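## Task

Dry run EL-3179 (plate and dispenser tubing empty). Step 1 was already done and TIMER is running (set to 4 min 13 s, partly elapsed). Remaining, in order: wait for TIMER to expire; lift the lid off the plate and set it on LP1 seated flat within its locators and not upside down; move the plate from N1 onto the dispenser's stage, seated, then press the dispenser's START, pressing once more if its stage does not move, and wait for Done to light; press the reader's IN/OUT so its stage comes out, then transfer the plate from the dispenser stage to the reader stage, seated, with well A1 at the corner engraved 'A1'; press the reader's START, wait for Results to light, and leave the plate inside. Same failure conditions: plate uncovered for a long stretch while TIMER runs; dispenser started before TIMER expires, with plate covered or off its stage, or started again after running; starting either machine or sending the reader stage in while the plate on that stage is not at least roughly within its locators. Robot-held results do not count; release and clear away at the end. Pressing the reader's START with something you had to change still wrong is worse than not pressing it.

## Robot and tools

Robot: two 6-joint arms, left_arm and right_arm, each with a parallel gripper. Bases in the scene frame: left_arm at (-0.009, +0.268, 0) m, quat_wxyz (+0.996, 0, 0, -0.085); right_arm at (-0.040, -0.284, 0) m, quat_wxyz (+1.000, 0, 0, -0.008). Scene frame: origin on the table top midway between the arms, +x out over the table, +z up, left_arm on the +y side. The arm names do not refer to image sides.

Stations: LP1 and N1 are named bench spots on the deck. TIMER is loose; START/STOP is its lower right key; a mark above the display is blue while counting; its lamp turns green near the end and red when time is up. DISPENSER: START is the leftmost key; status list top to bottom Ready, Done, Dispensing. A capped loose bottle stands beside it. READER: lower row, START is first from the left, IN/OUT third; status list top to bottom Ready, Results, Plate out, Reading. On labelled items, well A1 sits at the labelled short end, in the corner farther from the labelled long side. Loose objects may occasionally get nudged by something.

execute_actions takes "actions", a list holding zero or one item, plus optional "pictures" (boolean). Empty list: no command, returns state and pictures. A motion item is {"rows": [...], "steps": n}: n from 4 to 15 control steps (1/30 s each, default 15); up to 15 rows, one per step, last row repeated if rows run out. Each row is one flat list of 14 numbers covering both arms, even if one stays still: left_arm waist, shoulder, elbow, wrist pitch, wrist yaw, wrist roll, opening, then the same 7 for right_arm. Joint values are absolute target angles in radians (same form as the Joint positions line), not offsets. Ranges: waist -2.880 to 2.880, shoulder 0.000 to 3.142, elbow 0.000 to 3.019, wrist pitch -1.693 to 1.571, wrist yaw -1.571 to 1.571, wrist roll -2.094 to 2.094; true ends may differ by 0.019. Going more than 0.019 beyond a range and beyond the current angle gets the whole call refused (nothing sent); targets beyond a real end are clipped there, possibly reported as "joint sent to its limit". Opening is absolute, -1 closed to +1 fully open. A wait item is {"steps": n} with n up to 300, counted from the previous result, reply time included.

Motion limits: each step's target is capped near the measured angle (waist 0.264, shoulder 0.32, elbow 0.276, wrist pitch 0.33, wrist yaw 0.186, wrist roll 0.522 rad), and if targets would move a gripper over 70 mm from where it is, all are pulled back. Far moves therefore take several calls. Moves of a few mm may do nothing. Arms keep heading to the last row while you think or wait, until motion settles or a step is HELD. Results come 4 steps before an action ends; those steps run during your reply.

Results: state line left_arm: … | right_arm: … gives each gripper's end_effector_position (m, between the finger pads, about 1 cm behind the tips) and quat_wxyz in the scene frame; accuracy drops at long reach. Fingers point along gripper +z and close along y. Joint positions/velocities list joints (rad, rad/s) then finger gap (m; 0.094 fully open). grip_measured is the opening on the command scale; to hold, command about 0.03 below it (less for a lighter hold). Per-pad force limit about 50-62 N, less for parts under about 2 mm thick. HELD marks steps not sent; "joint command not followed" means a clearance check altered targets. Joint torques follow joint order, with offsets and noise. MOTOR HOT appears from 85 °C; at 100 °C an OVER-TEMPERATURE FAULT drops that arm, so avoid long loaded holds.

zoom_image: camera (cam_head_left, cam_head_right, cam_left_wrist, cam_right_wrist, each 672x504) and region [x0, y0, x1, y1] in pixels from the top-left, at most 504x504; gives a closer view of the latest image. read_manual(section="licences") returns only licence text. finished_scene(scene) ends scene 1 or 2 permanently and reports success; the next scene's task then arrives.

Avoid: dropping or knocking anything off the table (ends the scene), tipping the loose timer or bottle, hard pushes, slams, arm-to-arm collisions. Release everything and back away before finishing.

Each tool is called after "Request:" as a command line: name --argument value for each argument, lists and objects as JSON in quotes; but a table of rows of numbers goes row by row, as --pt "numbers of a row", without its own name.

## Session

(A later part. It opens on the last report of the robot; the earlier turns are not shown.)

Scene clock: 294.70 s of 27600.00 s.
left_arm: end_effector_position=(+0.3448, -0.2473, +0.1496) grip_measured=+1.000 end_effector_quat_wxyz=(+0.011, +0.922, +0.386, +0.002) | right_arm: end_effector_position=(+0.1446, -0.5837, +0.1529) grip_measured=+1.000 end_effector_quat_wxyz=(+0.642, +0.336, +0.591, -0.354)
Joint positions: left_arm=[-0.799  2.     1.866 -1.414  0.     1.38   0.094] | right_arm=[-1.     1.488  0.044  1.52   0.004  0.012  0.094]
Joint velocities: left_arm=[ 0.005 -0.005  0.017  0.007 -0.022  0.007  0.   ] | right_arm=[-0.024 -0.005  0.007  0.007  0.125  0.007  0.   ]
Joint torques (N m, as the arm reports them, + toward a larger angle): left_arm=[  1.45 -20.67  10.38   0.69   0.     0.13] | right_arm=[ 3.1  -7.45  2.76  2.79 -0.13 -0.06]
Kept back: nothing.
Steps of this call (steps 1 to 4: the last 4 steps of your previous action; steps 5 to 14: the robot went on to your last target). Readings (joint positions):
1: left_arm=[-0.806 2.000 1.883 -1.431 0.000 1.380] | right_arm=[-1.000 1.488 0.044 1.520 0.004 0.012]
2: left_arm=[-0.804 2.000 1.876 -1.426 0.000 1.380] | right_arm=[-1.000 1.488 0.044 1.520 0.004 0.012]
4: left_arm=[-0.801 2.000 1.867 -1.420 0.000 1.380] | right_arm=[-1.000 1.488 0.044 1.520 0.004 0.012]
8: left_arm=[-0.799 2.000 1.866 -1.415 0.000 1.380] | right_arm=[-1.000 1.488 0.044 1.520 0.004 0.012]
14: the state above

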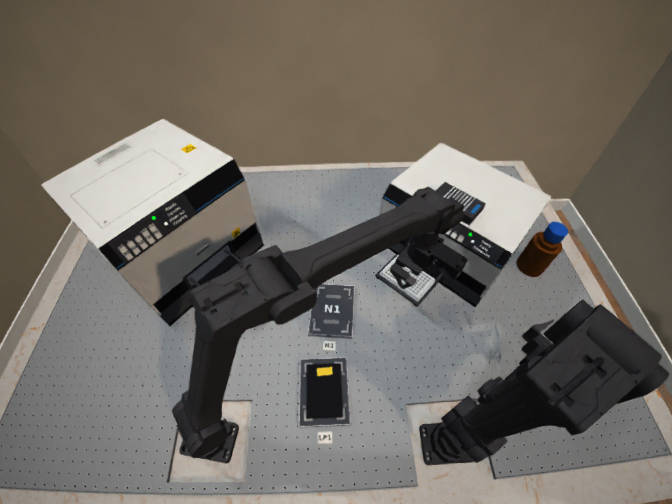

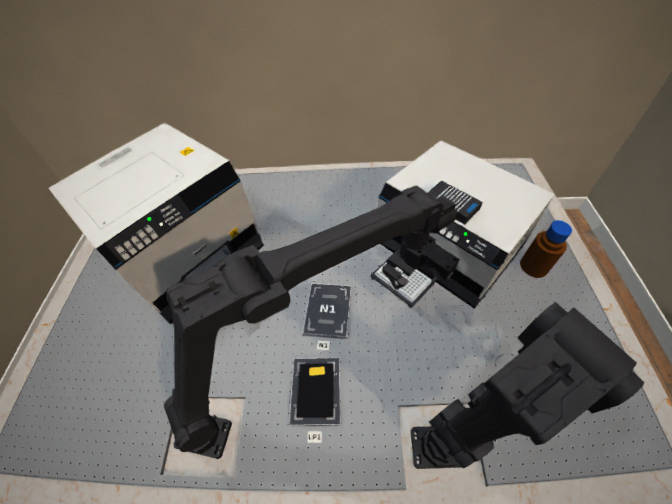

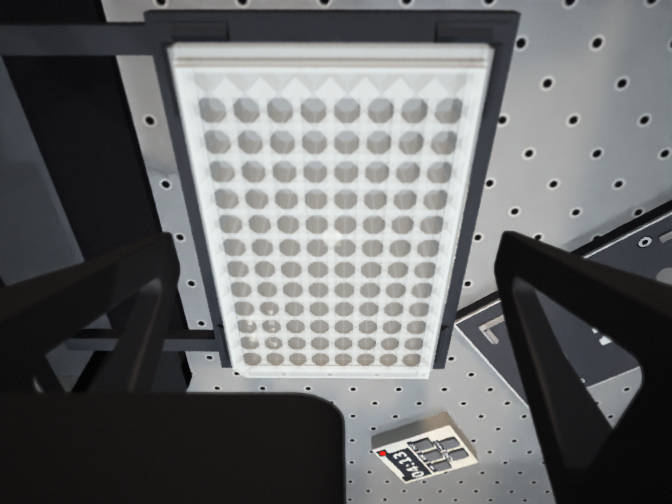

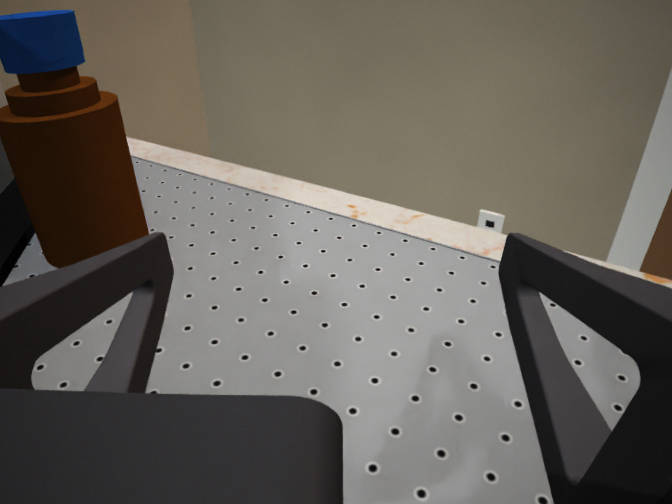

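Request:
execute_actions --actions '[{"rows": [[-0.791,1.996,1.870,-1.400,0,1.390,1,-1.0,1.48,0.04,1.537,0,0,1],[-0.791,2.001,1.870,-1.399,0,1.390,1,-1.0,1.48,0.04,1.537,0,0,1],[-0.791,2.004,1.870,-1.398,0,1.390,1,-1.0,1.48,0.04,1.537,0,0,1],[-0.791,2.006,1.870,-1.397,0,1.390,1,-1.0,1.48,0.04,1.537,0,0,1],[-0.791,2.008,1.870,-1.396,0,1.390,1,-1.0,1.48,0.04,1.537,0,0,1],[-0.791,2.010,1.870,-1.395,0,1.390,1,-1.0,1.48,0.04,1.537,0,0,1],[-0.791,2.012,1.870,-1.394,0,1.390,1,-1.0,1.48,0.04,1.537,0,0,1],[-0.791,2.0135,1.870,-1.393,0,1.390,1,-1.0,1.48,0.04,1.537,0,0,1],[-0.791,2.015,1.870,-1.393,0,1.390,1,-1.0,1.48,0.04,1.537,0,0,1],[-0.791,2.0165,1.870,-1.393,0,1.390,1,-1.0,1.48,0.04,1.537,0,0,1],[-0.791,2.018,1.870,-1.393,0,1.390,1,-1.0,1.48,0.04,1.537,0,0,1]], "steps": 15}]'

Request:
execute_actions --actions '[{"steps": 10}]'

Scene clock: 295.73 s of 27600.00 s.
left_arm: end_effector_position=(+0.3459, -0.2489, +0.1496) grip_measured=+1.000 end_effector_quat_wxyz=(+0.015, +0.922, +0.386, +0.003) | right_arm: end_effector_position=(+0.1446, -0.5837, +0.1529) grip_measured=+1.000 end_effector_quat_wxyz=(+0.642, +0.336, +0.591, -0.354)
Joint positions: left_arm=[-0.799  2.     1.866 -1.406  0.     1.38   0.094] | right_arm=[-1.     1.488  0.044  1.52   0.004  0.012  0.094]
Joint velocities: left_arm=[ 0.005 -0.005 -0.017  0.027  0.022 -0.007  0.   ] | right_arm=[-0.015 -0.005 -0.002 -0.012 -0.007  0.037  0.   ]
Joint torques (N m, as the arm reports them, + toward a larger angle): left_arm=[  1.46 -18.28  10.4    0.68   0.     0.13] | right_arm=[ 3.09 -7.46  2.75  2.8  -0.13 -0.06]
Steps of this call (steps 1 to 20: the robot went on to your last target; steps 21 to 31: the first 11 steps of this action). Readings (joint positions):
21: left_arm=[-0.799 2.000 1.866 -1.414 0.000 1.380] | right_arm=[-1.000 1.488 0.044 1.520 0.004 0.012]
22: left_arm=[-0.799 2.000 1.866 -1.414 0.000 1.380] | right_arm=[-1.000 1.488 0.044 1.520 0.004 0.012]
24: left_arm=[-0.799 2.000 1.866 -1.412 0.000 1.380] | right_arm=[-1.000 1.488 0.044 1.520 0.004 0.012]
28: left_arm=[-0.799 2.000 1.866 -1.408 0.000 1.380] | right_arm=[-1.000 1.488 0.044 1.520 0.004 0.012]
31: the state above

Scene clock: 296.07 s of 27600.00 s.
left_arm: end_effector_position=(+0.3460, -0.2490, +0.1496) grip_measured=+1.000 end_effector_quat_wxyz=(+0.015, +0.922, +0.386, +0.003) | right_arm: end_effector_position=(+0.1446, -0.5837, +0.1529) grip_measured=+1.000 end_effector_quat_wxyz=(+0.642, +0.336, +0.591, -0.354)
Joint positions: left_arm=[-0.799  2.     1.866 -1.406  0.     1.38   0.094] | right_arm=[-1.     1.488  0.044  1.52   0.004  0.012  0.094]
Joint velocities: left_arm=[-0.015  0.015 -0.007 -0.027  0.007 -0.022  0.   ] | right_arm=[-0.015  0.005 -0.017  0.002 -0.022 -0.081  0.   ]
Joint torques (N m, as the arm reports them, + toward a larger angle): left_arm=[  1.54 -18.64  10.36   0.73   0.     0.11] | right_arm=[ 3.14 -7.47  2.78  2.8  -0.13 -0.06]
Kept back: nothing.
Steps of this call (steps 1 to 4: the last 4 steps of your previous action; steps 5 to 10: the robot went on to your last target). Readings (joint positions):
1: left_arm=[-0.799 2.000 1.866 -1.406 0.000 1.380] | right_arm=[-1.000 1.488 0.044 1.520 0.004 0.012]
2: left_arm=[-0.799 2.000 1.866 -1.406 0.000 1.380] | right_arm=[-1.000 1.488 0.044 1.520 0.004 0.012]
4: left_arm=[-0.799 2.000 1.866 -1.406 0.000 1.380] | right_arm=[-1.000 1.488 0.044 1.520 0.004 0.012]
8: left_arm=[-0.799 2.000 1.866 -1.406 0.000 1.380] | right_arm=[-1.000 1.488 0.044 1.520 0.004 0.012]
10: the state above

Request:
execute_actions --actions '[{"rows": [[-0.791,2.0195,1.870,-1.393,0,1.390,1,-1.0,1.48,0.04,1.537,0,0,1],[-0.791,2.021,1.870,-1.393,0,1.390,1,-1.0,1.48,0.04,1.537,0,0,1],[-0.791,2.0225,1.870,-1.393,0,1.390,1,-1.0,1.48,0.04,1.537,0,0,1],[-0.791,2.024,1.870,-1.393,0,1.390,1,-1.0,1.48,0.04,1.537,0,0,1],[-0.791,2.0255,1.870,-1.393,0,1.390,1,-1.0,1.48,0.04,1.537,0,0,1],[-0.791,2.027,1.870,-1.393,0,1.390,1,-1.0,1.48,0.04,1.537,0,0,1]], "steps": 15}]'

Scene clock: 297.53 s of 27600.00 s.
left_arm: end_effector_position=(+0.3460, -0.2490, +0.1459) grip_measured=+1.000 end_effector_quat_wxyz=(+0.012, +0.922, +0.386, +0.002) | right_arm: end_effector_position=(+0.1446, -0.5837, +0.1529) grip_measured=+1.000 end_effector_quat_wxyz=(+0.642, +0.336, +0.591, -0.354)
Joint positions: left_arm=[-0.799  2.006  1.866 -1.406  0.     1.38   0.094] | right_arm=[-1.     1.488  0.044  1.52   0.004  0.012  0.094]
Joint velocities: left_arm=[-0.005  0.024  0.002 -0.007  0.022  0.022  0.   ] | right_arm=[-0.005  0.015  0.007 -0.007  0.051 -0.051  0.   ]
Joint torques (N m, as the arm reports them, + toward a larger angle): left_arm=[  1.39 -18.54  10.44   0.7   -0.01   0.11] | right_arm=[ 3.06 -7.45  2.79  2.8  -0.13 -0.06]
Steps of this call (steps 1 to 15: the robot went on to your last target; steps 16 to 33: nothing new was sent; steps 34 to 44: the first 11 steps of this action). Readings (joint positions):
34: left_arm=[-0.799 2.000 1.866 -1.406 0.000 1.380] | right_arm=[-1.000 1.488 0.044 1.520 0.004 0.012]
35: left_arm=[-0.799 2.000 1.866 -1.406 0.000 1.380] | right_arm=[-1.000 1.488 0.044 1.520 0.004 0.012]
37: left_arm=[-0.799 2.001 1.866 -1.406 0.000 1.380] | right_arm=[-1.000 1.488 0.044 1.520 0.004 0.012]
41: left_arm=[-0.799 2.003 1.866 -1.406 0.000 1.380] | right_arm=[-1.000 1.488 0.044 1.520 0.004 0.012]
44: the state above

Request:
execute_actions --actions '[{"steps": 8}]'

Scene clock: 297.80 s of 27600.00 s.
left_arm: end_effector_position=(+0.3461, -0.2491, +0.1445) grip_measured=+1.000 end_effector_quat_wxyz=(+0.011, +0.922, +0.386, +0.002) | right_arm: end_effector_position=(+0.1446, -0.5837, +0.1529) grip_measured=+1.000 end_effector_quat_wxyz=(+0.642, +0.336, +0.591, -0.354)
Joint positions: left_arm=[-0.799  2.009  1.866 -1.406  0.     1.38   0.094] | right_arm=[-1.     1.488  0.044  1.52   0.004  0.012  0.094]
Joint velocities: left_arm=[-0.015 -0.015  0.007 -0.007 -0.007 -0.037  0.   ] | right_arm=[-0.015 -0.005  0.002 -0.007 -0.007  0.037  0.   ]
Joint torques (N m, as the arm reports them, + toward a larger angle): left_arm=[  1.36 -18.46  10.33   0.71  -0.01   0.11] | right_arm=[ 3.02 -7.42  2.77  2.8  -0.13 -0.05]
Kept back: nothing.
Steps of this call (steps 1 to 4: the last 4 steps of your previous action; steps 5 to 8: the robot went on to your last target). Readings (joint positions):
1: left_arm=[-0.799 2.007 1.866 -1.406 0.000 1.380] | right_arm=[-1.000 1.488 0.044 1.520 0.004 0.012]
2: left_arm=[-0.799 2.008 1.866 -1.406 0.000 1.380] | right_arm=[-1.000 1.488 0.044 1.520 0.004 0.012]
4: left_arm=[-0.799 2.009 1.866 -1.406 0.000 1.380] | right_arm=[-1.000 1.488 0.044 1.520 0.004 0.012]
8: the state above

Request:
execute_actions --actions '[{"rows": [[-0.791,2.028,1.868,-1.3905,0,1.390,1,-1.0,1.48,0.04,1.537,0,0,1],[-0.791,2.029,1.865,-1.387,0,1.390,1,-1.0,1.48,0.04,1.537,0,0,1],[-0.791,2.030,1.862,-1.383,0,1.390,1,-1.0,1.48,0.04,1.537,0,0,1],[-0.791,2.031,1.859,-1.379,0,1.390,1,-1.0,1.48,0.04,1.537,0,0,1],[-0.791,2.032,1.856,-1.375,0,1.390,1,-1.0,1.48,0.04,1.537,0,0,1],[-0.791,2.032,1.853,-1.371,0,1.390,1,-1.0,1.48,0.04,1.537,0,0,1],[-0.791,2.032,1.850,-1.368,0,1.390,1,-1.0,1.48,0.04,1.537,0,0,1],[-0.791,2.032,1.848,-1.365,0,1.390,1,-1.0,1.48,0.04,1.537,0,0,1],[-0.791,2.032,1.846,-1.363,0,1.390,1,-1.0,1.48,0.04,1.537,0,0,1]], "steps": 15}]'

Request:
execute_actions --actions '[{"steps": 10}]' --pictures true

Scene clock: 298.53 s of 27600.00 s.
left_arm: end_effector_position=(+0.3468, -0.2502, +0.1363) grip_measured=+1.000 end_effector_quat_wxyz=(+0.015, +0.922, +0.386, +0.003) | right_arm: end_effector_position=(+0.1446, -0.5837, +0.1529) grip_measured=+1.000 end_effector_quat_wxyz=(+0.642, +0.336, +0.591, -0.354)
Joint positions: left_arm=[-0.799  2.011  1.848 -1.378  0.     1.38   0.094] | right_arm=[-1.     1.488  0.044  1.52   0.004  0.012  0.094]
Joint velocities: left_arm=[-0.005  0.024 -0.051  0.007 -0.022 -0.037  0.   ] | right_arm=[-0.005 -0.015  0.002  0.002 -0.051  0.022  0.   ]
Joint torques (N m, as the arm reports them, + toward a larger angle): left_arm=[  1.38 -18.43  10.1    0.75  -0.01   0.12] | right_arm=[ 3.   -7.52  2.77  2.8  -0.12 -0.06]
Steps of this call (steps 1 to 11: the robot went on to your last target; steps 12 to 22: the first 11 steps of this action). Readings (joint positions):
12: left_arm=[-0.799 2.009 1.866 -1.405 0.000 1.380] | right_arm=[-1.000 1.488 0.044 1.520 0.004 0.012]
13: left_arm=[-0.799 2.009 1.866 -1.404 0.000 1.380] | right_arm=[-1.000 1.488 0.044 1.520 0.004 0.012]
15: left_arm=[-0.799 2.009 1.865 -1.398 0.000 1.380] | right_arm=[-1.000 1.488 0.044 1.520 0.004 0.012]
19: left_arm=[-0.799 2.009 1.855 -1.383 0.000 1.380] | right_arm=[-1.000 1.488 0.044 1.520 0.004 0.012]
22: the state above

Scene clock: 298.87 s of 27600.00 s.
left_arm: end_effector_position=(+0.3467, -0.2500, +0.1327) grip_measured=+1.000 end_effector_quat_wxyz=(+0.012, +0.922, +0.386, +0.002) | right_arm: end_effector_position=(+0.1446, -0.5837, +0.1529) grip_measured=+1.000 end_effector_quat_wxyz=(+0.642, +0.336, +0.591, -0.354)
Joint positions: left_arm=[-0.799  2.016  1.845 -1.376  0.     1.38   0.094] | right_arm=[-1.     1.488  0.044  1.52   0.004  0.012  0.094]
Joint velocities: left_arm=[ 0.005 -0.005  0.002 -0.017 -0.051 -0.022  0.   ] | right_arm=[-0.015 -0.015 -0.007 -0.007 -0.051 -0.022  0.   ]
Joint torques (N m, as the arm reports them, + toward a larger angle): left_arm=[  1.52 -18.77  10.03   0.74  -0.01   0.12] | right_arm=[ 3.06 -7.44  2.76  2.79 -0.12 -0.06]
Kept back: nothing.
Steps of this call (steps 1 to 4: the last 4 steps of your previous action; steps 5 to 10: the robot went on to your last target). Readings (joint positions):
1: left_arm=[-0.799 2.012 1.846 -1.377 0.000 1.380] | right_arm=[-1.000 1.488 0.044 1.520 0.004 0.012]
2: left_arm=[-0.799 2.013 1.846 -1.377 0.000 1.380] | right_arm=[-1.000 1.488 0.044 1.520 0.004 0.012]
4: left_arm=[-0.799 2.015 1.845 -1.376 0.000 1.380] | right_arm=[-1.000 1.488 0.044 1.520 0.004 0.012]
8: left_arm=[-0.799 2.016 1.845 -1.376 0.000 1.380] | right_arm=[-1.000 1.488 0.044 1.520 0.004 0.012]
10: the state above

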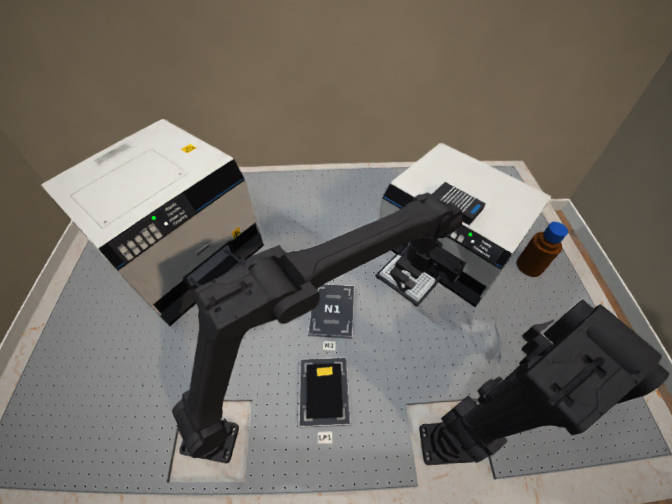

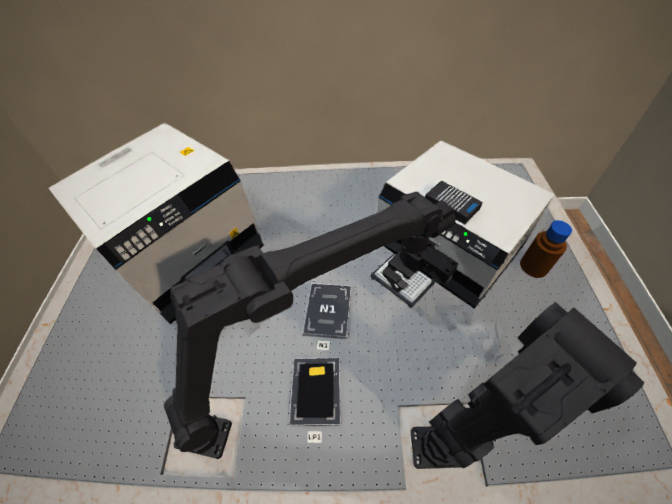

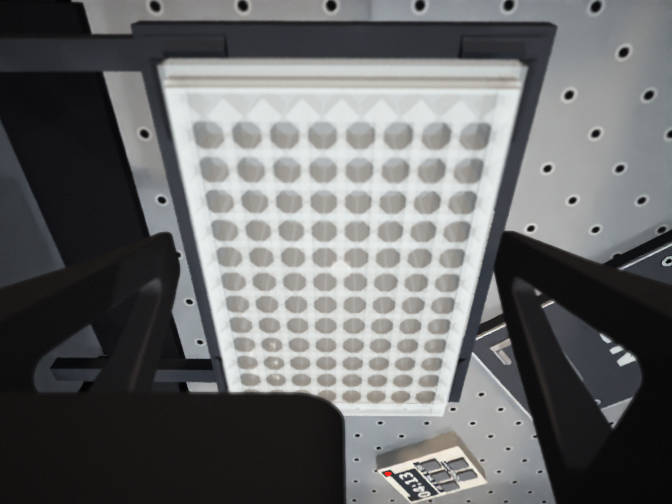

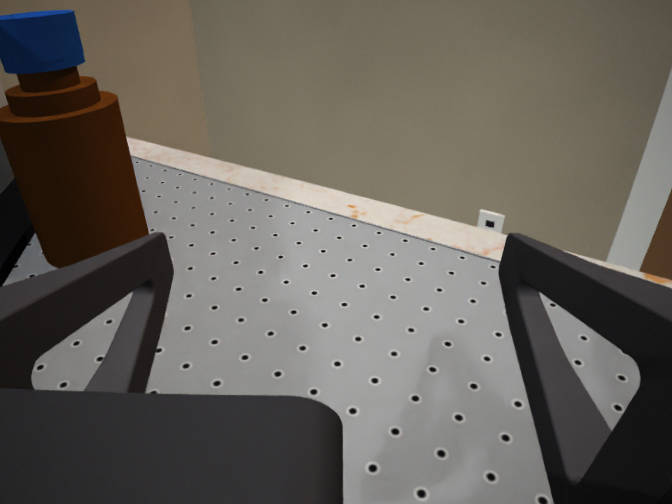

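Request:
zoom_image --camera "cam_left_wrist" --region '[110, 0, 580, 160]'

Region (110, 0, 580, 160) of cam_left_wrist's 672x504 image, scaled by 1.072, with more detail than that image has; it fills the top 172 rows of this view, and the rest is white.

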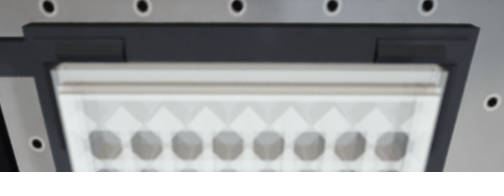

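Request:
execute_actions --actions '[{"rows": [[-0.791,2.027,1.844,-1.362,0,1.390,1,-1.0,1.48,0.04,1.537,0,0,1],[-0.791,2.022,1.842,-1.361,0,1.390,1,-1.0,1.48,0.04,1.537,0,0,1],[-0.791,2.022,1.840,-1.359,0,1.390,1,-1.0,1.48,0.04,1.537,0,0,1],[-0.791,2.022,1.838,-1.357,0,1.390,1,-1.0,1.48,0.04,1.537,0,0,1],[-0.791,2.022,1.836,-1.355,0,1.390,1,-1.0,1.48,0.04,1.537,0,0,1],[-0.791,2.022,1.834,-1.353,0,1.390,1,-1.0,1.48,0.04,1.537,0,0,1],[-0.791,2.022,1.832,-1.351,0,1.390,1,-1.0,1.48,0.04,1.537,0,0,1],[-0.791,2.022,1.832,-1.350,0,1.390,1,-1.0,1.48,0.04,1.537,0,0,1]], "steps": 15}]'

Request:
execute_actions --actions '[{"steps": 6}]' --pictures true

Scene clock: 299.87 s of 27600.00 s.
left_arm: end_effector_position=(+0.3459, -0.2489, +0.1273) grip_measured=+1.000 end_effector_quat_wxyz=(+0.011, +0.922, +0.386, +0.002) | right_arm: end_effector_position=(+0.1446, -0.5837, +0.1529) grip_measured=+1.000 end_effector_quat_wxyz=(+0.642, +0.336, +0.591, -0.354)
Joint positions: left_arm=[-0.799  2.016  1.831 -1.363  0.     1.38   0.094] | right_arm=[-1.     1.488  0.044  1.52   0.004  0.012  0.094]
Joint velocities: left_arm=[-0.005 -0.015 -0.002 -0.007 -0.037 -0.066  0.   ] | right_arm=[-0.015 -0.005  0.012 -0.012  0.007 -0.022  0.   ]
Joint torques (N m, as the arm reports them, + toward a larger angle): left_arm=[  1.5  -19.68  10.09   0.75   0.     0.13] | right_arm=[ 3.08 -7.49  2.78  2.79 -0.13 -0.06]
Steps of this call (steps 1 to 15: the robot went on to your last target; steps 16 to 19: nothing new was sent; steps 20 to 30: the first 11 steps of this action). Readings (joint positions):
20: left_arm=[-0.799 2.016 1.845 -1.376 0.000 1.380] | right_arm=[-1.000 1.488 0.044 1.520 0.004 0.012]
21: left_arm=[-0.799 2.016 1.845 -1.375 0.000 1.380] | right_arm=[-1.000 1.488 0.044 1.520 0.004 0.012]
23: left_arm=[-0.799 2.016 1.843 -1.373 0.000 1.380] | right_arm=[-1.000 1.488 0.044 1.520 0.004 0.012]
27: left_arm=[-0.799 2.016 1.835 -1.365 0.000 1.380] | right_arm=[-1.000 1.488 0.044 1.520 0.004 0.012]
30: the state above

Scene clock: 300.07 s of 27600.00 s.
left_arm: end_effector_position=(+0.3460, -0.2490, +0.1274) grip_measured=+1.000 end_effector_quat_wxyz=(+0.012, +0.922, +0.386, +0.002) | right_arm: end_effector_position=(+0.1446, -0.5837, +0.1529) grip_measured=+1.000 end_effector_quat_wxyz=(+0.642, +0.336, +0.591, -0.354)
Joint positions: left_arm=[-0.799  2.016  1.831 -1.363  0.     1.38   0.094] | right_arm=[-1.     1.488  0.044  1.52   0.004  0.012  0.094]
Joint velocities: left_arm=[ 0.005 -0.024 -0.012  0.012  0.007 -0.022  0.   ] | right_arm=[ 0.005 -0.034  0.007  0.007 -0.037 -0.007  0.   ]
Joint torques (N m, as the arm reports them, + toward a larger angle): left_arm=[  1.49 -20.17  10.03   0.67  -0.02   0.11] | right_arm=[ 3.06 -7.46  2.77  2.79 -0.13 -0.06]
Kept back: nothing.
Steps of this call (steps 1 to 4: the last 4 steps of your previous action; steps 5 to 6: the robot went on to your last target). Readings (joint positions):
1: left_arm=[-0.799 2.016 1.831 -1.363 0.000 1.380] | right_arm=[-1.000 1.488 0.044 1.520 0.004 0.012]
2: left_arm=[-0.799 2.016 1.831 -1.363 0.000 1.380] | right_arm=[-1.000 1.488 0.044 1.520 0.004 0.012]
4: left_arm=[-0.799 2.016 1.831 -1.363 0.000 1.380] | right_arm=[-1.000 1.488 0.044 1.520 0.004 0.012]
6: the state above

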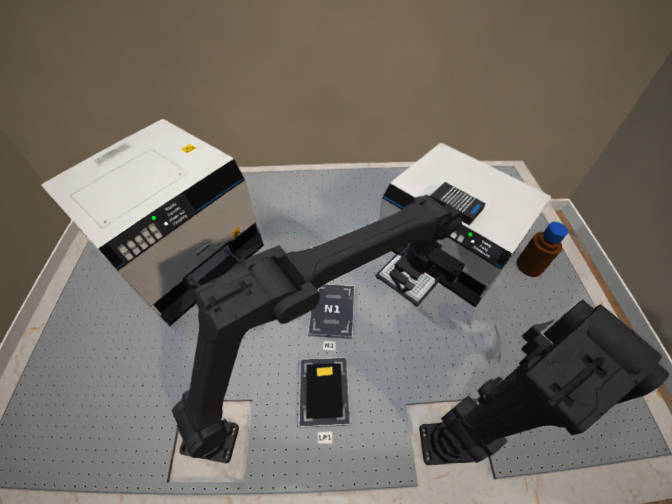

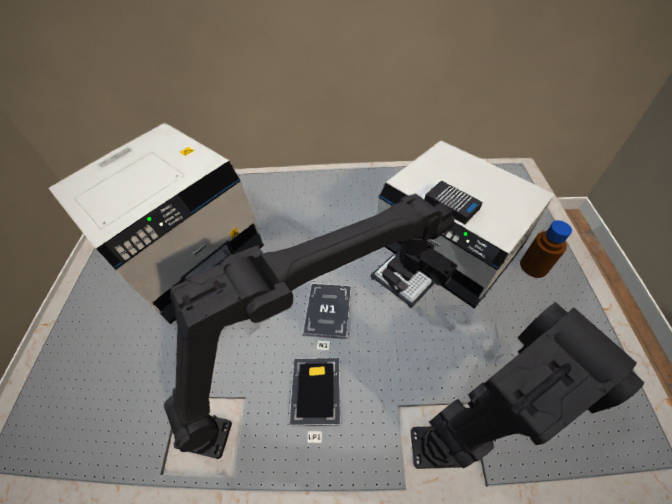

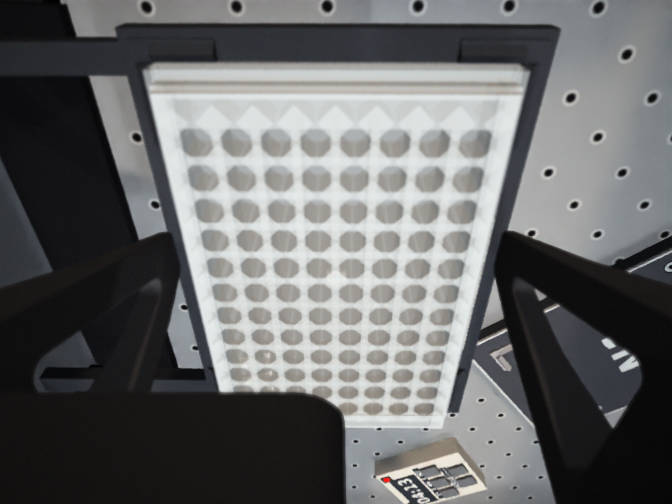

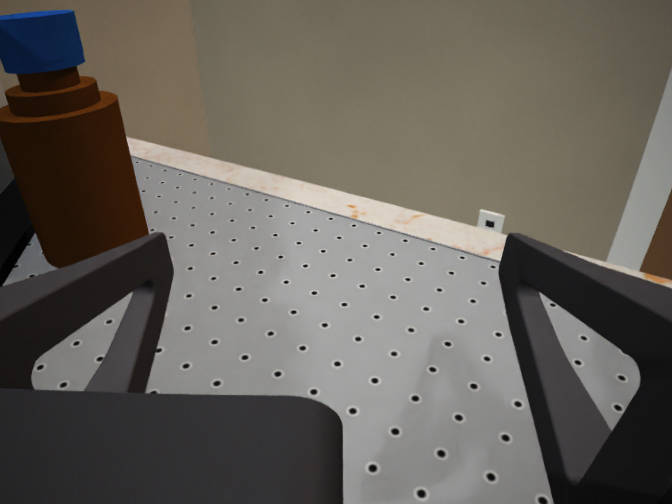

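Request:
execute_actions --actions '[{"rows": [[-0.791,2.022,1.832,-1.350,0,1.390,0.94,-1.0,1.48,0.04,1.537,0,0,1],[-0.791,2.022,1.832,-1.350,0,1.390,0.89,-1.0,1.48,0.04,1.537,0,0,1],[-0.791,2.022,1.832,-1.350,0,1.390,0.85,-1.0,1.48,0.04,1.537,0,0,1],[-0.791,2.022,1.832,-1.350,0,1.390,0.82,-1.0,1.48,0.04,1.537,0,0,1],[-0.791,2.022,1.832,-1.350,0,1.390,0.80,-1.0,1.48,0.04,1.537,0,0,1],[-0.791,2.022,1.832,-1.350,0,1.390,0.785,-1.0,1.48,0.04,1.537,0,0,1],[-0.791,2.022,1.832,-1.350,0,1.390,0.773,-1.0,1.48,0.04,1.537,0,0,1],[-0.791,2.022,1.832,-1.350,0,1.390,0.763,-1.0,1.48,0.04,1.537,0,0,1],[-0.791,2.022,1.832,-1.350,0,1.390,0.755,-1.0,1.48,0.04,1.537,0,0,1],[-0.791,2.022,1.832,-1.350,0,1.390,0.748,-1.0,1.48,0.04,1.537,0,0,1],[-0.791,2.022,1.832,-1.350,0,1.390,0.741,-1.0,1.48,0.04,1.537,0,0,1],[-0.791,2.022,1.832,-1.350,0,1.390,0.734,-1.0,1.48,0.04,1.537,0,0,1],[-0.791,2.022,1.832,-1.350,0,1.390,0.728,-1.0,1.48,0.04,1.537,0,0,1],[-0.791,2.022,1.832,-1.350,0,1.390,0.722,-1.0,1.48,0.04,1.537,0,0,1]], "steps": 15}]'

Request:
execute_actions --actions '[{"steps": 8}]' --pictures true

Scene clock: 300.87 s of 27600.00 s.
left_arm: end_effector_position=(+0.3460, -0.2490, +0.1274) grip_measured=+0.760 end_effector_quat_wxyz=(+0.012, +0.922, +0.386, +0.002) | right_arm: end_effector_position=(+0.1446, -0.5837, +0.1529) grip_measured=+1.000 end_effector_quat_wxyz=(+0.642, +0.336, +0.591, -0.354)
Joint positions: left_arm=[-0.799  2.016  1.831 -1.363  0.     1.38   0.083] | right_arm=[-1.     1.488  0.044  1.52   0.004  0.012  0.094]
Joint velocities: left_arm=[-0.005 -0.015 -0.012  0.012  0.037 -0.037 -0.004] | right_arm=[-0.015 -0.005 -0.002  0.002 -0.022  0.007  0.   ]
Joint torques (N m, as the arm reports them, + toward a larger angle): left_arm=[  1.52 -19.44  10.06   0.66  -0.01   0.12] | right_arm=[ 3.09 -7.42  2.77  2.8  -0.13 -0.06]
Steps of this call (steps 1 to 13: the robot went on to your last target; steps 14 to 24: the first 11 steps of this action). Readings (joint positions):
14: left_arm=[-0.799 2.016 1.831 -1.363 0.000 1.380] | right_arm=[-1.000 1.488 0.044 1.520 0.004 0.012]
15: left_arm=[-0.799 2.016 1.831 -1.363 0.000 1.380] | right_arm=[-1.000 1.488 0.044 1.520 0.004 0.012]
17: left_arm=[-0.799 2.016 1.831 -1.363 0.000 1.380] | right_arm=[-1.000 1.488 0.044 1.520 0.004 0.012]
21: left_arm=[-0.799 2.016 1.831 -1.363 0.000 1.380] | right_arm=[-1.000 1.488 0.044 1.520 0.004 0.012]
24: the state above

Scene clock: 301.13 s of 27600.00 s.
left_arm: end_effector_position=(+0.3460, -0.2490, +0.1274) grip_measured=+0.754 end_effector_quat_wxyz=(+0.012, +0.922, +0.386, +0.002) | right_arm: end_effector_position=(+0.1446, -0.5837, +0.1529) grip_measured=+1.000 end_effector_quat_wxyz=(+0.642, +0.336, +0.591, -0.354)
Joint positions: left_arm=[-0.799  2.016  1.831 -1.363  0.     1.38   0.082] | right_arm=[-1.     1.488  0.044  1.52   0.004  0.012  0.094]
Joint velocities: left_arm=[-0.005 -0.005 -0.012 -0.007 -0.081 -0.037  0.001] | right_arm=[-0.015 -0.005 -0.017 -0.002  0.051  0.007  0.   ]
Joint torques (N m, as the arm reports them, + toward a larger angle): left_arm=[  1.52 -19.53   9.99   0.67   0.     0.13] | right_arm=[ 3.07 -7.45  2.76  2.78 -0.13 -0.06]
Kept back: nothing.
Steps of this call (steps 1 to 4: the last 4 steps of your previous action; steps 5 to 8: the robot went on to your last target). Readings (joint positions):
1: left_arm=[-0.799 2.016 1.831 -1.363 0.000 1.380] | right_arm=[-1.000 1.488 0.044 1.520 0.004 0.012]
2: left_arm=[-0.799 2.016 1.831 -1.363 0.000 1.380] | right_arm=[-1.000 1.488 0.044 1.520 0.004 0.012]
4: left_arm=[-0.799 2.016 1.831 -1.363 0.000 1.380] | right_arm=[-1.000 1.488 0.044 1.520 0.004 0.012]
8: the state above

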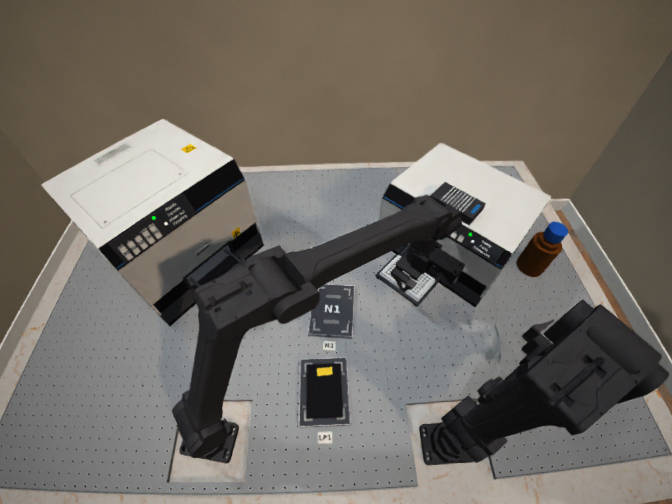

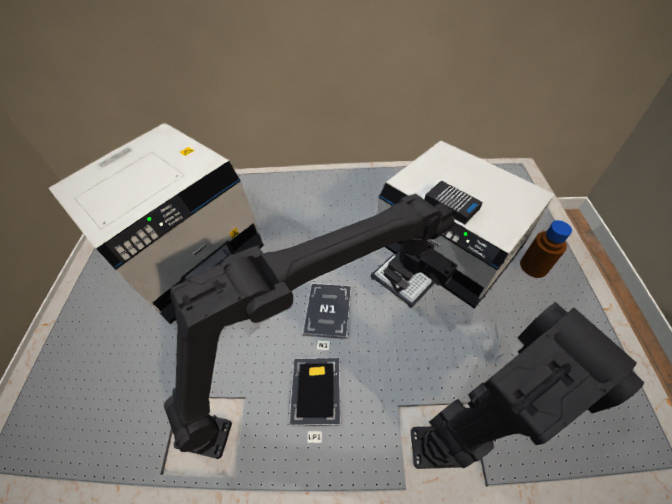

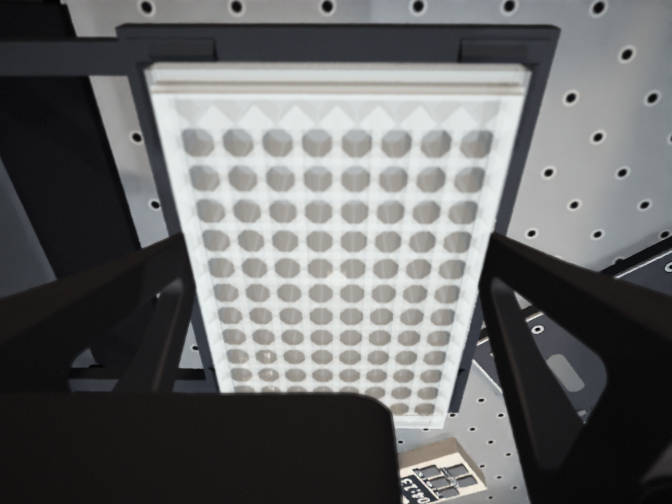

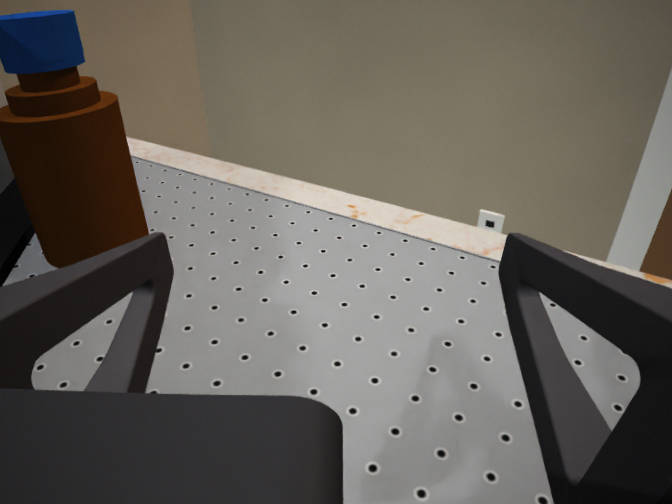

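Request:
zoom_image --camera "cam_left_wrist" --region '[100, 10, 260, 110]'

Request:
zoom_image --camera "cam_left_wrist" --region '[415, 10, 575, 110]'

Region (100, 10, 260, 110) of cam_left_wrist's 672x504 image, scaled by 3.150, with more detail than that image has; it fills the top 315 rows of this view, and the rest is white.

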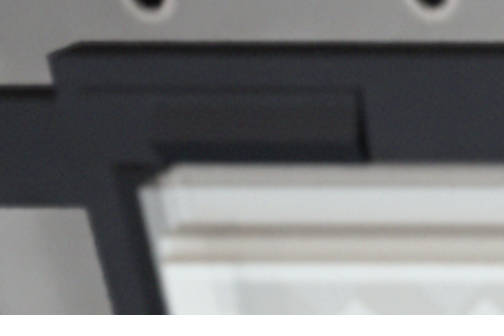

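Region (415, 10, 575, 110) of cam_left_wrist's 672x504 image, scaled by 3.150, with more detail than that image has; it fills the top 315 rows of this view, and the rest is white.

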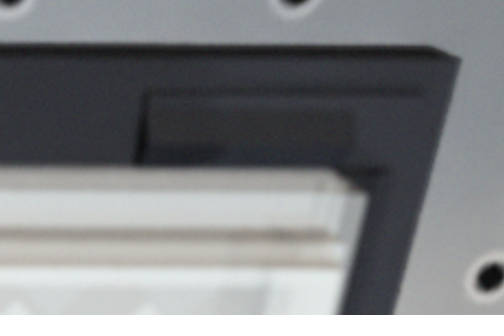

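Request:
execute_actions --actions '[{"rows": [[-0.795,2.008,1.832,-1.355,0,1.386,0.722,-1.0,1.48,0.04,1.537,0,0,1],[-0.797,1.996,1.832,-1.360,0,1.383,0.722,-1.0,1.48,0.04,1.537,0,0,1],[-0.797,1.988,1.832,-1.363,0,1.383,0.722,-1.0,1.48,0.04,1.537,0,0,1],[-0.797,1.983,1.832,-1.365,0,1.383,0.722,-1.0,1.48,0.04,1.537,0,0,1],[-0.797,1.978,1.832,-1.367,0,1.383,0.722,-1.0,1.48,0.04,1.537,0,0,1],[-0.797,1.972,1.832,-1.368,0,1.383,0.722,-1.0,1.48,0.04,1.537,0,0,1],[-0.797,1.966,1.832,-1.369,0,1.383,0.722,-1.0,1.48,0.04,1.537,0,0,1],[-0.797,1.960,1.832,-1.370,0,1.383,0.722,-1.0,1.48,0.04,1.537,0,0,1],[-0.797,1.953,1.832,-1.371,0,1.383,0.722,-1.0,1.48,0.04,1.537,0,0,1],[-0.797,1.946,1.832,-1.374,0,1.383,0.722,-1.0,1.48,0.04,1.537,0,0,1],[-0.797,1.939,1.832,-1.382,0,1.383,0.722,-1.0,1.48,0.04,1.537,0,0,1],[-0.797,1.932,1.832,-1.393,0,1.383,0.722,-1.0,1.48,0.04,1.537,0,0,1],[-0.797,1.925,1.832,-1.406,0,1.383,0.722,-1.0,1.48,0.04,1.537,0,0,1],[-0.797,1.919,1.832,-1.419,0,1.383,0.722,-1.0,1.48,0.04,1.537,0,0,1],[-0.797,1.914,1.832,-1.432,0,1.383,0.722,-1.0,1.48,0.04,1.537,0,0,1]], "steps": 15}]'

Scene clock: 302.87 s of 27600.00 s.
left_arm: end_effector_position=(+0.3454, -0.2481, +0.1329) grip_measured=+0.754 end_effector_quat_wxyz=(+0.015, +0.922, +0.386, +0.003) | right_arm: end_effector_position=(+0.1446, -0.5837, +0.1529) grip_measured=+1.000 end_effector_quat_wxyz=(+0.642, +0.336, +0.591, -0.354)
Joint positions: left_arm=[-0.799  2.005  1.829 -1.364  0.     1.38   0.082] | right_arm=[-1.     1.488  0.044  1.52   0.004  0.012  0.094]
Joint velocities: left_arm=[-0.005 -0.122 -0.042 -0.056  0.007 -0.022 -0.001] | right_arm=[ 0.005  0.005 -0.017 -0.017 -0.007  0.022  0.   ]
Joint torques (N m, as the arm reports them, + toward a larger angle): left_arm=[  0.96 -24.79  10.41  -0.27  -0.01   0.06] | right_arm=[ 3.1  -7.47  2.78  2.79 -0.13 -0.06]
Steps of this call (steps 1 to 15: the robot went on to your last target; steps 16 to 41: nothing new was sent; steps 42 to 52: the first 11 steps of this action). Readings (joint positions):
42: left_arm=[-0.799 2.016 1.831 -1.363 0.000 1.380] | right_arm=[-1.000 1.488 0.044 1.520 0.004 0.012]
43: left_arm=[-0.799 2.016 1.831 -1.363 0.000 1.380] | right_arm=[-1.000 1.488 0.044 1.520 0.004 0.012]
45: left_arm=[-0.799 2.016 1.831 -1.363 0.000 1.380] | right_arm=[-1.000 1.488 0.044 1.520 0.004 0.012]
49: left_arm=[-0.799 2.014 1.831 -1.363 0.000 1.380] | right_arm=[-1.000 1.488 0.044 1.520 0.004 0.012]
52: the state above

Request:
execute_actions --actions '[{"rows": [[-0.796,1.909,1.831,-1.432,0,1.382,0.722,-1.0,1.48,0.04,1.537,0,0,1],[-0.793,1.903,1.828,-1.431,0,1.379,0.722,-1.0,1.48,0.04,1.537,0,0,1],[-0.788,1.896,1.824,-1.430,0,1.374,0.722,-1.0,1.48,0.04,1.537,0,0,1],[-0.781,1.888,1.817,-1.429,0,1.367,0.722,-1.0,1.48,0.04,1.537,0,0,1],[-0.772,1.881,1.809,-1.427,0,1.358,0.722,-1.0,1.48,0.04,1.537,0,0,1],[-0.761,1.874,1.799,-1.425,0,1.348,0.722,-1.0,1.48,0.04,1.537,0,0,1],[-0.748,1.865,1.787,-1.422,0,1.335,0.722,-1.0,1.48,0.04,1.537,0,0,1],[-0.733,1.854,1.774,-1.419,0,1.321,0.722,-1.0,1.48,0.04,1.537,0,0,1],[-0.717,1.843,1.759,-1.416,0,1.305,0.722,-1.0,1.48,0.04,1.537,0,0,1],[-0.699,1.830,1.742,-1.412,0,1.287,0.722,-1.0,1.48,0.04,1.537,0,0,1],[-0.680,1.816,1.724,-1.408,0,1.268,0.722,-1.0,1.48,0.04,1.537,0,0,1],[-0.659,1.802,1.705,-1.404,0,1.248,0.722,-1.0,1.48,0.04,1.537,0,0,1],[-0.636,1.786,1.685,-1.399,0,1.226,0.722,-1.0,1.48,0.04,1.537,0,0,1],[-0.613,1.769,1.663,-1.395,0,1.202,0.722,-1.0,1.48,0.04,1.537,0,0,1],[-0.588,1.752,1.640,-1.390,0,1.178,0.722,-1.0,1.48,0.04,1.537,0,0,1]], "steps": 15}]'

Request:
execute_actions --actions '[{"rows": [[-0.562,1.734,1.617,-1.384,0,1.153,0.722,-1.0,1.48,0.04,1.537,0,0,1],[-0.535,1.715,1.592,-1.379,0,1.127,0.722,-1.0,1.48,0.04,1.537,0,0,1],[-0.508,1.696,1.567,-1.373,0,1.100,0.722,-1.0,1.48,0.04,1.537,0,0,1],[-0.480,1.676,1.541,-1.368,0,1.073,0.722,-1.0,1.48,0.04,1.537,0,0,1],[-0.451,1.656,1.515,-1.362,0,1.045,0.722,-1.0,1.48,0.04,1.537,0,0,1],[-0.422,1.636,1.489,-1.356,0,1.016,0.722,-1.0,1.48,0.04,1.537,0,0,1],[-0.393,1.617,1.462,-1.350,0,0.988,0.722,-1.0,1.48,0.04,1.537,0,0,1],[-0.364,1.597,1.435,-1.344,0,0.959,0.722,-1.0,1.48,0.04,1.537,0,0,1],[-0.335,1.578,1.408,-1.338,0,0.931,0.722,-1.0,1.48,0.04,1.537,0,0,1],[-0.306,1.558,1.382,-1.332,0,0.902,0.722,-1.0,1.48,0.04,1.537,0,0,1],[-0.277,1.539,1.356,-1.326,0,0.874,0.722,-1.0,1.48,0.04,1.537,0,0,1],[-0.249,1.520,1.330,-1.321,0,0.847,0.722,-1.0,1.48,0.04,1.537,0,0,1],[-0.222,1.502,1.305,-1.315,0,0.820,0.722,-1.0,1.48,0.04,1.537,0,0,1],[-0.195,1.484,1.280,-1.310,0,0.794,0.722,-1.0,1.48,0.04,1.537,0,0,1],[-0.169,1.467,1.257,-1.305,0,0.769,0.722,-1.0,1.48,0.04,1.537,0,0,1]], "steps": 15}]'

Request:
execute_actions --actions '[{"rows": [[-0.144,1.451,1.234,-1.299,0,0.745,0.722,-1.0,1.48,0.04,1.537,0,0,1],[-0.121,1.435,1.212,-1.295,0,0.721,0.722,-1.0,1.48,0.04,1.537,0,0,1],[-0.098,1.420,1.192,-1.290,0,0.699,0.722,-1.0,1.48,0.04,1.537,0,0,1],[-0.077,1.407,1.173,-1.286,0,0.679,0.722,-1.0,1.48,0.04,1.537,0,0,1],[-0.058,1.394,1.155,-1.282,0,0.660,0.722,-1.0,1.48,0.04,1.537,0,0,1],[-0.040,1.381,1.138,-1.278,0,0.642,0.722,-1.0,1.48,0.04,1.537,0,0,1],[-0.024,1.370,1.123,-1.275,0,0.626,0.722,-1.0,1.48,0.04,1.537,0,0,1],[-0.009,1.359,1.110,-1.272,0,0.612,0.722,-1.0,1.48,0.04,1.537,0,0,1],[0.004,1.350,1.098,-1.269,0,0.599,0.722,-1.0,1.48,0.04,1.537,0,0,1],[0.015,1.343,1.088,-1.267,0,0.589,0.722,-1.0,1.48,0.04,1.537,0,0,1],[0.024,1.336,1.080,-1.265,0,0.580,0.722,-1.0,1.48,0.04,1.537,0,0,1],[0.031,1.331,1.073,-1.264,0,0.573,0.722,-1.0,1.48,0.04,1.537,0,0,1],[0.036,1.328,1.069,-1.263,0,0.568,0.722,-1.0,1.48,0.04,1.537,0,0,1],[0.039,1.326,1.066,-1.262,0,0.565,0.722,-1.0,1.48,0.04,1.537,0,0,1],[0.040,1.325,1.065,-1.262,0,0.564,0.722,-1.0,1.48,0.04,1.537,0,0,1]], "steps": 15}]'

Request:
execute_actions --actions '[{"steps": 20}]' --pictures true

Scene clock: 304.97 s of 27600.00 s.
left_arm: end_effector_position=(+0.3439, -0.1987, +0.1699) grip_measured=+0.754 end_effector_quat_wxyz=(+0.005, +0.903, +0.429, +0.001) | right_arm: end_effector_position=(+0.1446, -0.5837, +0.1529) grip_measured=+1.000 end_effector_quat_wxyz=(+0.642, +0.336, +0.591, -0.354)
Joint positions: left_arm=[-0.753  1.888  1.748 -1.42   0.     1.33   0.082] | right_arm=[-1.     1.488  0.044  1.52   0.004  0.012  0.094]
Joint velocities: left_arm=[ 0.454 -0.337 -0.481  0.002 -0.037 -0.33   0.   ] | right_arm=[ 0.015  0.005 -0.027  0.002  0.007  0.037  0.   ]
Joint torques (N m, as the arm reports them, + toward a larger angle): left_arm=[  4.67 -22.6   10.55   0.66  -0.01  -0.06] | right_arm=[ 3.08 -7.49  2.76  2.8  -0.13 -0.06]
Steps of this call (steps 1 to 4: the last 4 steps of your previous action; steps 5 to 30: the robot went on to your last target; steps 31 to 52: nothing new was sent; steps 53 to 63: the first 11 steps of this action). Readings (joint positions):
53: left_arm=[-0.799 1.932 1.827 -1.421 0.000 1.380] | right_arm=[-1.000 1.488 0.044 1.520 0.004 0.012]
54: left_arm=[-0.799 1.932 1.827 -1.421 0.000 1.380] | right_arm=[-1.000 1.488 0.044 1.520 0.004 0.012]
56: left_arm=[-0.799 1.932 1.825 -1.421 0.000 1.380] | right_arm=[-1.000 1.488 0.044 1.520 0.004 0.012]
60: left_arm=[-0.787 1.916 1.792 -1.421 0.000 1.362] | right_arm=[-1.000 1.488 0.044 1.520 0.004 0.012]
63: the state above

Scene clock: 305.47 s of 27600.00 s.
left_arm: end_effector_position=(+0.4160, +0.0426, +0.1856) grip_measured=+0.754 end_effector_quat_wxyz=(+0.012, +0.676, +0.737, +0.003) | right_arm: end_effector_position=(+0.1446, -0.5837, +0.1529) grip_measured=+1.000 end_effector_quat_wxyz=(+0.642, +0.336, +0.591, -0.354)
Joint positions: left_arm=[-0.318  1.6    1.4   -1.347  0.     0.997  0.082] | right_arm=[-1.     1.488  0.044  1.52   0.004  0.012  0.094]
Joint velocities: left_arm=[ 0.816 -0.63  -0.759  0.159  0.051 -0.813 -0.001] | right_arm=[ 0.005 -0.005 -0.007 -0.007  0.037  0.066  0.   ]
Joint torques (N m, as the arm reports them, + toward a larger angle): left_arm=[  0.27 -15.55  10.05   0.58  -0.03  -0.07] | right_arm=[ 3.03 -7.45  2.77  2.77 -0.12 -0.06]
Steps of this call (steps 1 to 4: the last 4 steps of your previous action; steps 5 to 15: the first 11 steps of this action). Readings (joint positions):
5: left_arm=[-0.637 1.813 1.650 -1.403 0.000 1.246] | right_arm=[-1.000 1.488 0.044 1.520 0.004 0.012]
6: left_arm=[-0.607 1.795 1.628 -1.397 0.000 1.225] | right_arm=[-1.000 1.488 0.044 1.520 0.004 0.012]
8: left_arm=[-0.541 1.754 1.581 -1.386 0.000 1.180] | right_arm=[-1.000 1.488 0.044 1.520 0.004 0.012]
12: left_arm=[-0.408 1.666 1.480 -1.364 0.000 1.078] | right_arm=[-1.000 1.488 0.044 1.520 0.004 0.012]
15: the state above

Scene clock: 305.97 s of 27600.00 s.
left_arm: end_effector_position=(+0.3685, +0.2058, +0.1635) grip_measured=+0.754 end_effector_quat_wxyz=(+0.003, +0.396, +0.918, +0.001) | right_arm: end_effector_position=(+0.1446, -0.5837, +0.1529) grip_measured=+1.000 end_effector_quat_wxyz=(+0.642, +0.336, +0.591, -0.354)
Joint positions: left_arm=[ 0.007  1.373  1.092 -1.284  0.     0.652  0.082] | right_arm=[-1.     1.488  0.044  1.52   0.004  0.012  0.094]
Joint velocities: left_arm=[ 0.317 -0.269 -0.3    0.071 -0.066 -0.432 -0.   ] | right_arm=[-0.024 -0.005 -0.017  0.002 -0.095 -0.007  0.   ]
Joint torques (N m, as the arm reports them, + toward a larger angle): left_arm=[  0.8  -11.53  10.33   0.79  -0.04  -0.01] | right_arm=[ 3.04 -7.49  2.77  2.8  -0.13 -0.06]
Steps of this call (steps 1 to 4: the last 4 steps of your previous action; steps 5 to 15: the first 11 steps of this action). Readings (joint positions):
5: left_arm=[-0.186 1.502 1.273 -1.321 0.000 0.863] | right_arm=[-1.000 1.488 0.044 1.520 0.004 0.012]
6: left_arm=[-0.161 1.485 1.249 -1.316 0.000 0.837] | right_arm=[-1.000 1.488 0.044 1.520 0.004 0.012]
8: left_arm=[-0.115 1.454 1.205 -1.307 0.000 0.788] | right_arm=[-1.000 1.488 0.044 1.520 0.004 0.012]
12: left_arm=[-0.035 1.402 1.131 -1.292 0.000 0.702] | right_arm=[-1.000 1.488 0.044 1.520 0.004 0.012]
15: the state above

Scene clock: 306.63 s of 27600.00 s.
left_arm: end_effector_position=(+0.3617, +0.2180, +0.1626) grip_measured=+0.754 end_effector_quat_wxyz=(+0.007, +0.347, +0.938, +0.001) | right_arm: end_effector_position=(+0.1446, -0.5837, +0.1529) grip_measured=+1.000 end_effector_quat_wxyz=(+0.642, +0.336, +0.591, -0.354)
Joint positions: left_arm=[ 0.036  1.346  1.063 -1.275  0.     0.575  0.082] | right_arm=[-1.     1.488  0.044  1.52   0.004  0.012  0.094]
Joint velocities: left_arm=[ 0.005 -0.005  0.007  0.007  0.037  0.037 -0.001] | right_arm=[-0.015  0.015 -0.002 -0.002 -0.037  0.051  0.   ]
Joint torques (N m, as the arm reports them, + toward a larger angle): left_arm=[  0.93 -11.01   9.84   0.78  -0.04  -0.07] | right_arm=[ 3.07 -7.4   2.74  2.8  -0.13 -0.06]
Kept back: nothing.
Steps of this call (steps 1 to 4: the last 4 steps of your previous action; steps 5 to 20: the robot went on to your last target). Readings (joint positions):
1: left_arm=[0.016 1.365 1.082 -1.282 0.000 0.638] | right_arm=[-1.000 1.488 0.044 1.520 0.004 0.012]
2: left_arm=[0.024 1.358 1.075 -1.281 0.000 0.626] | right_arm=[-1.000 1.488 0.044 1.520 0.004 0.012]
4: left_arm=[0.034 1.349 1.066 -1.279 0.000 0.607] | right_arm=[-1.000 1.488 0.044 1.520 0.004 0.012]
8: left_arm=[0.036 1.346 1.063 -1.276 0.000 0.588] | right_arm=[-1.000 1.488 0.044 1.520 0.004 0.012]
20: the state above

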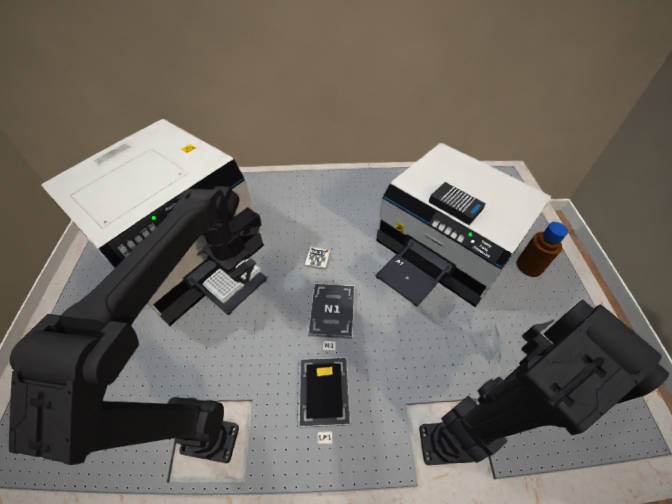

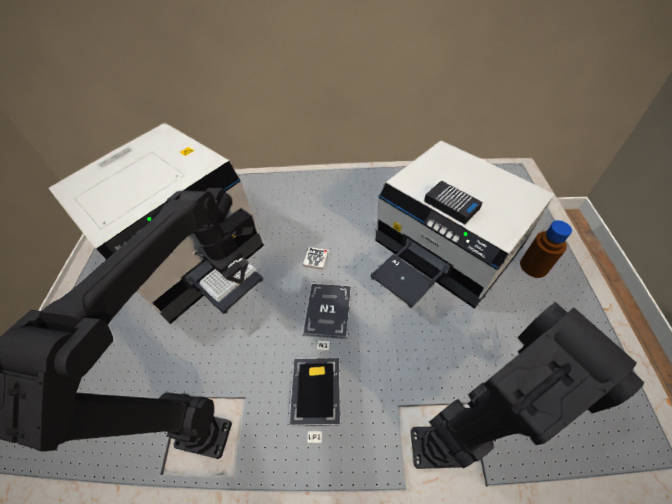

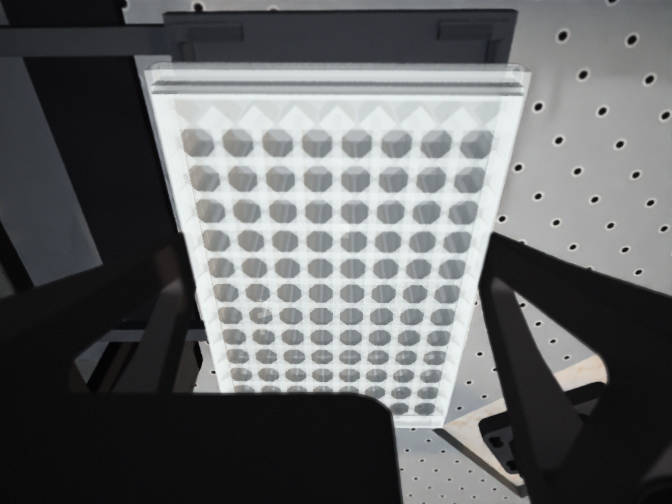

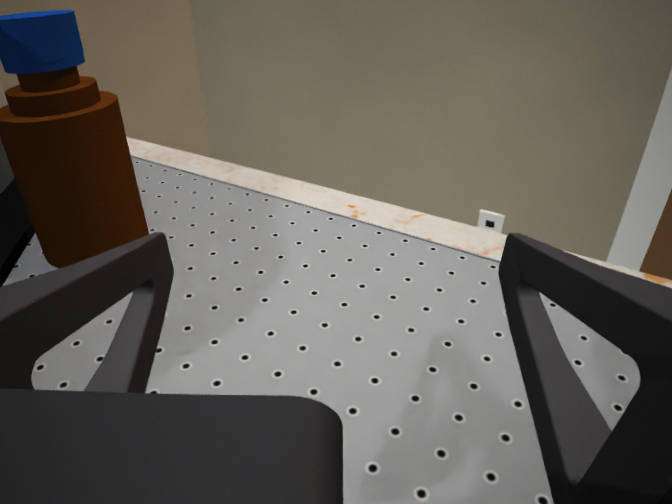

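Request:
zoom_image --camera "cam_left_wrist" --region '[140, 0, 300, 100]'

Request:
zoom_image --camera "cam_left_wrist" --region '[390, 0, 550, 100]'

Region (140, 0, 300, 100) of cam_left_wrist's 672x504 image, scaled by 3.150, with more detail than that image has; it fills the top 315 rows of this view, and the rest is white.

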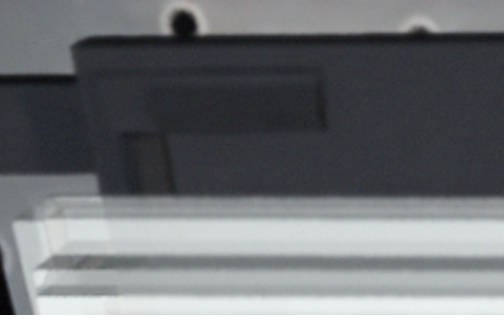

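Region (390, 0, 550, 100) of cam_left_wrist's 672x504 image, scaled by 3.150, with more detail than that image has; it fills the top 315 rows of this view, and the rest is white.

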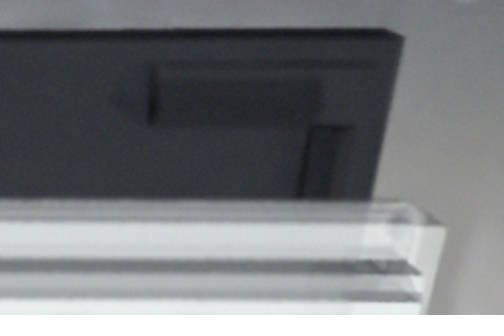

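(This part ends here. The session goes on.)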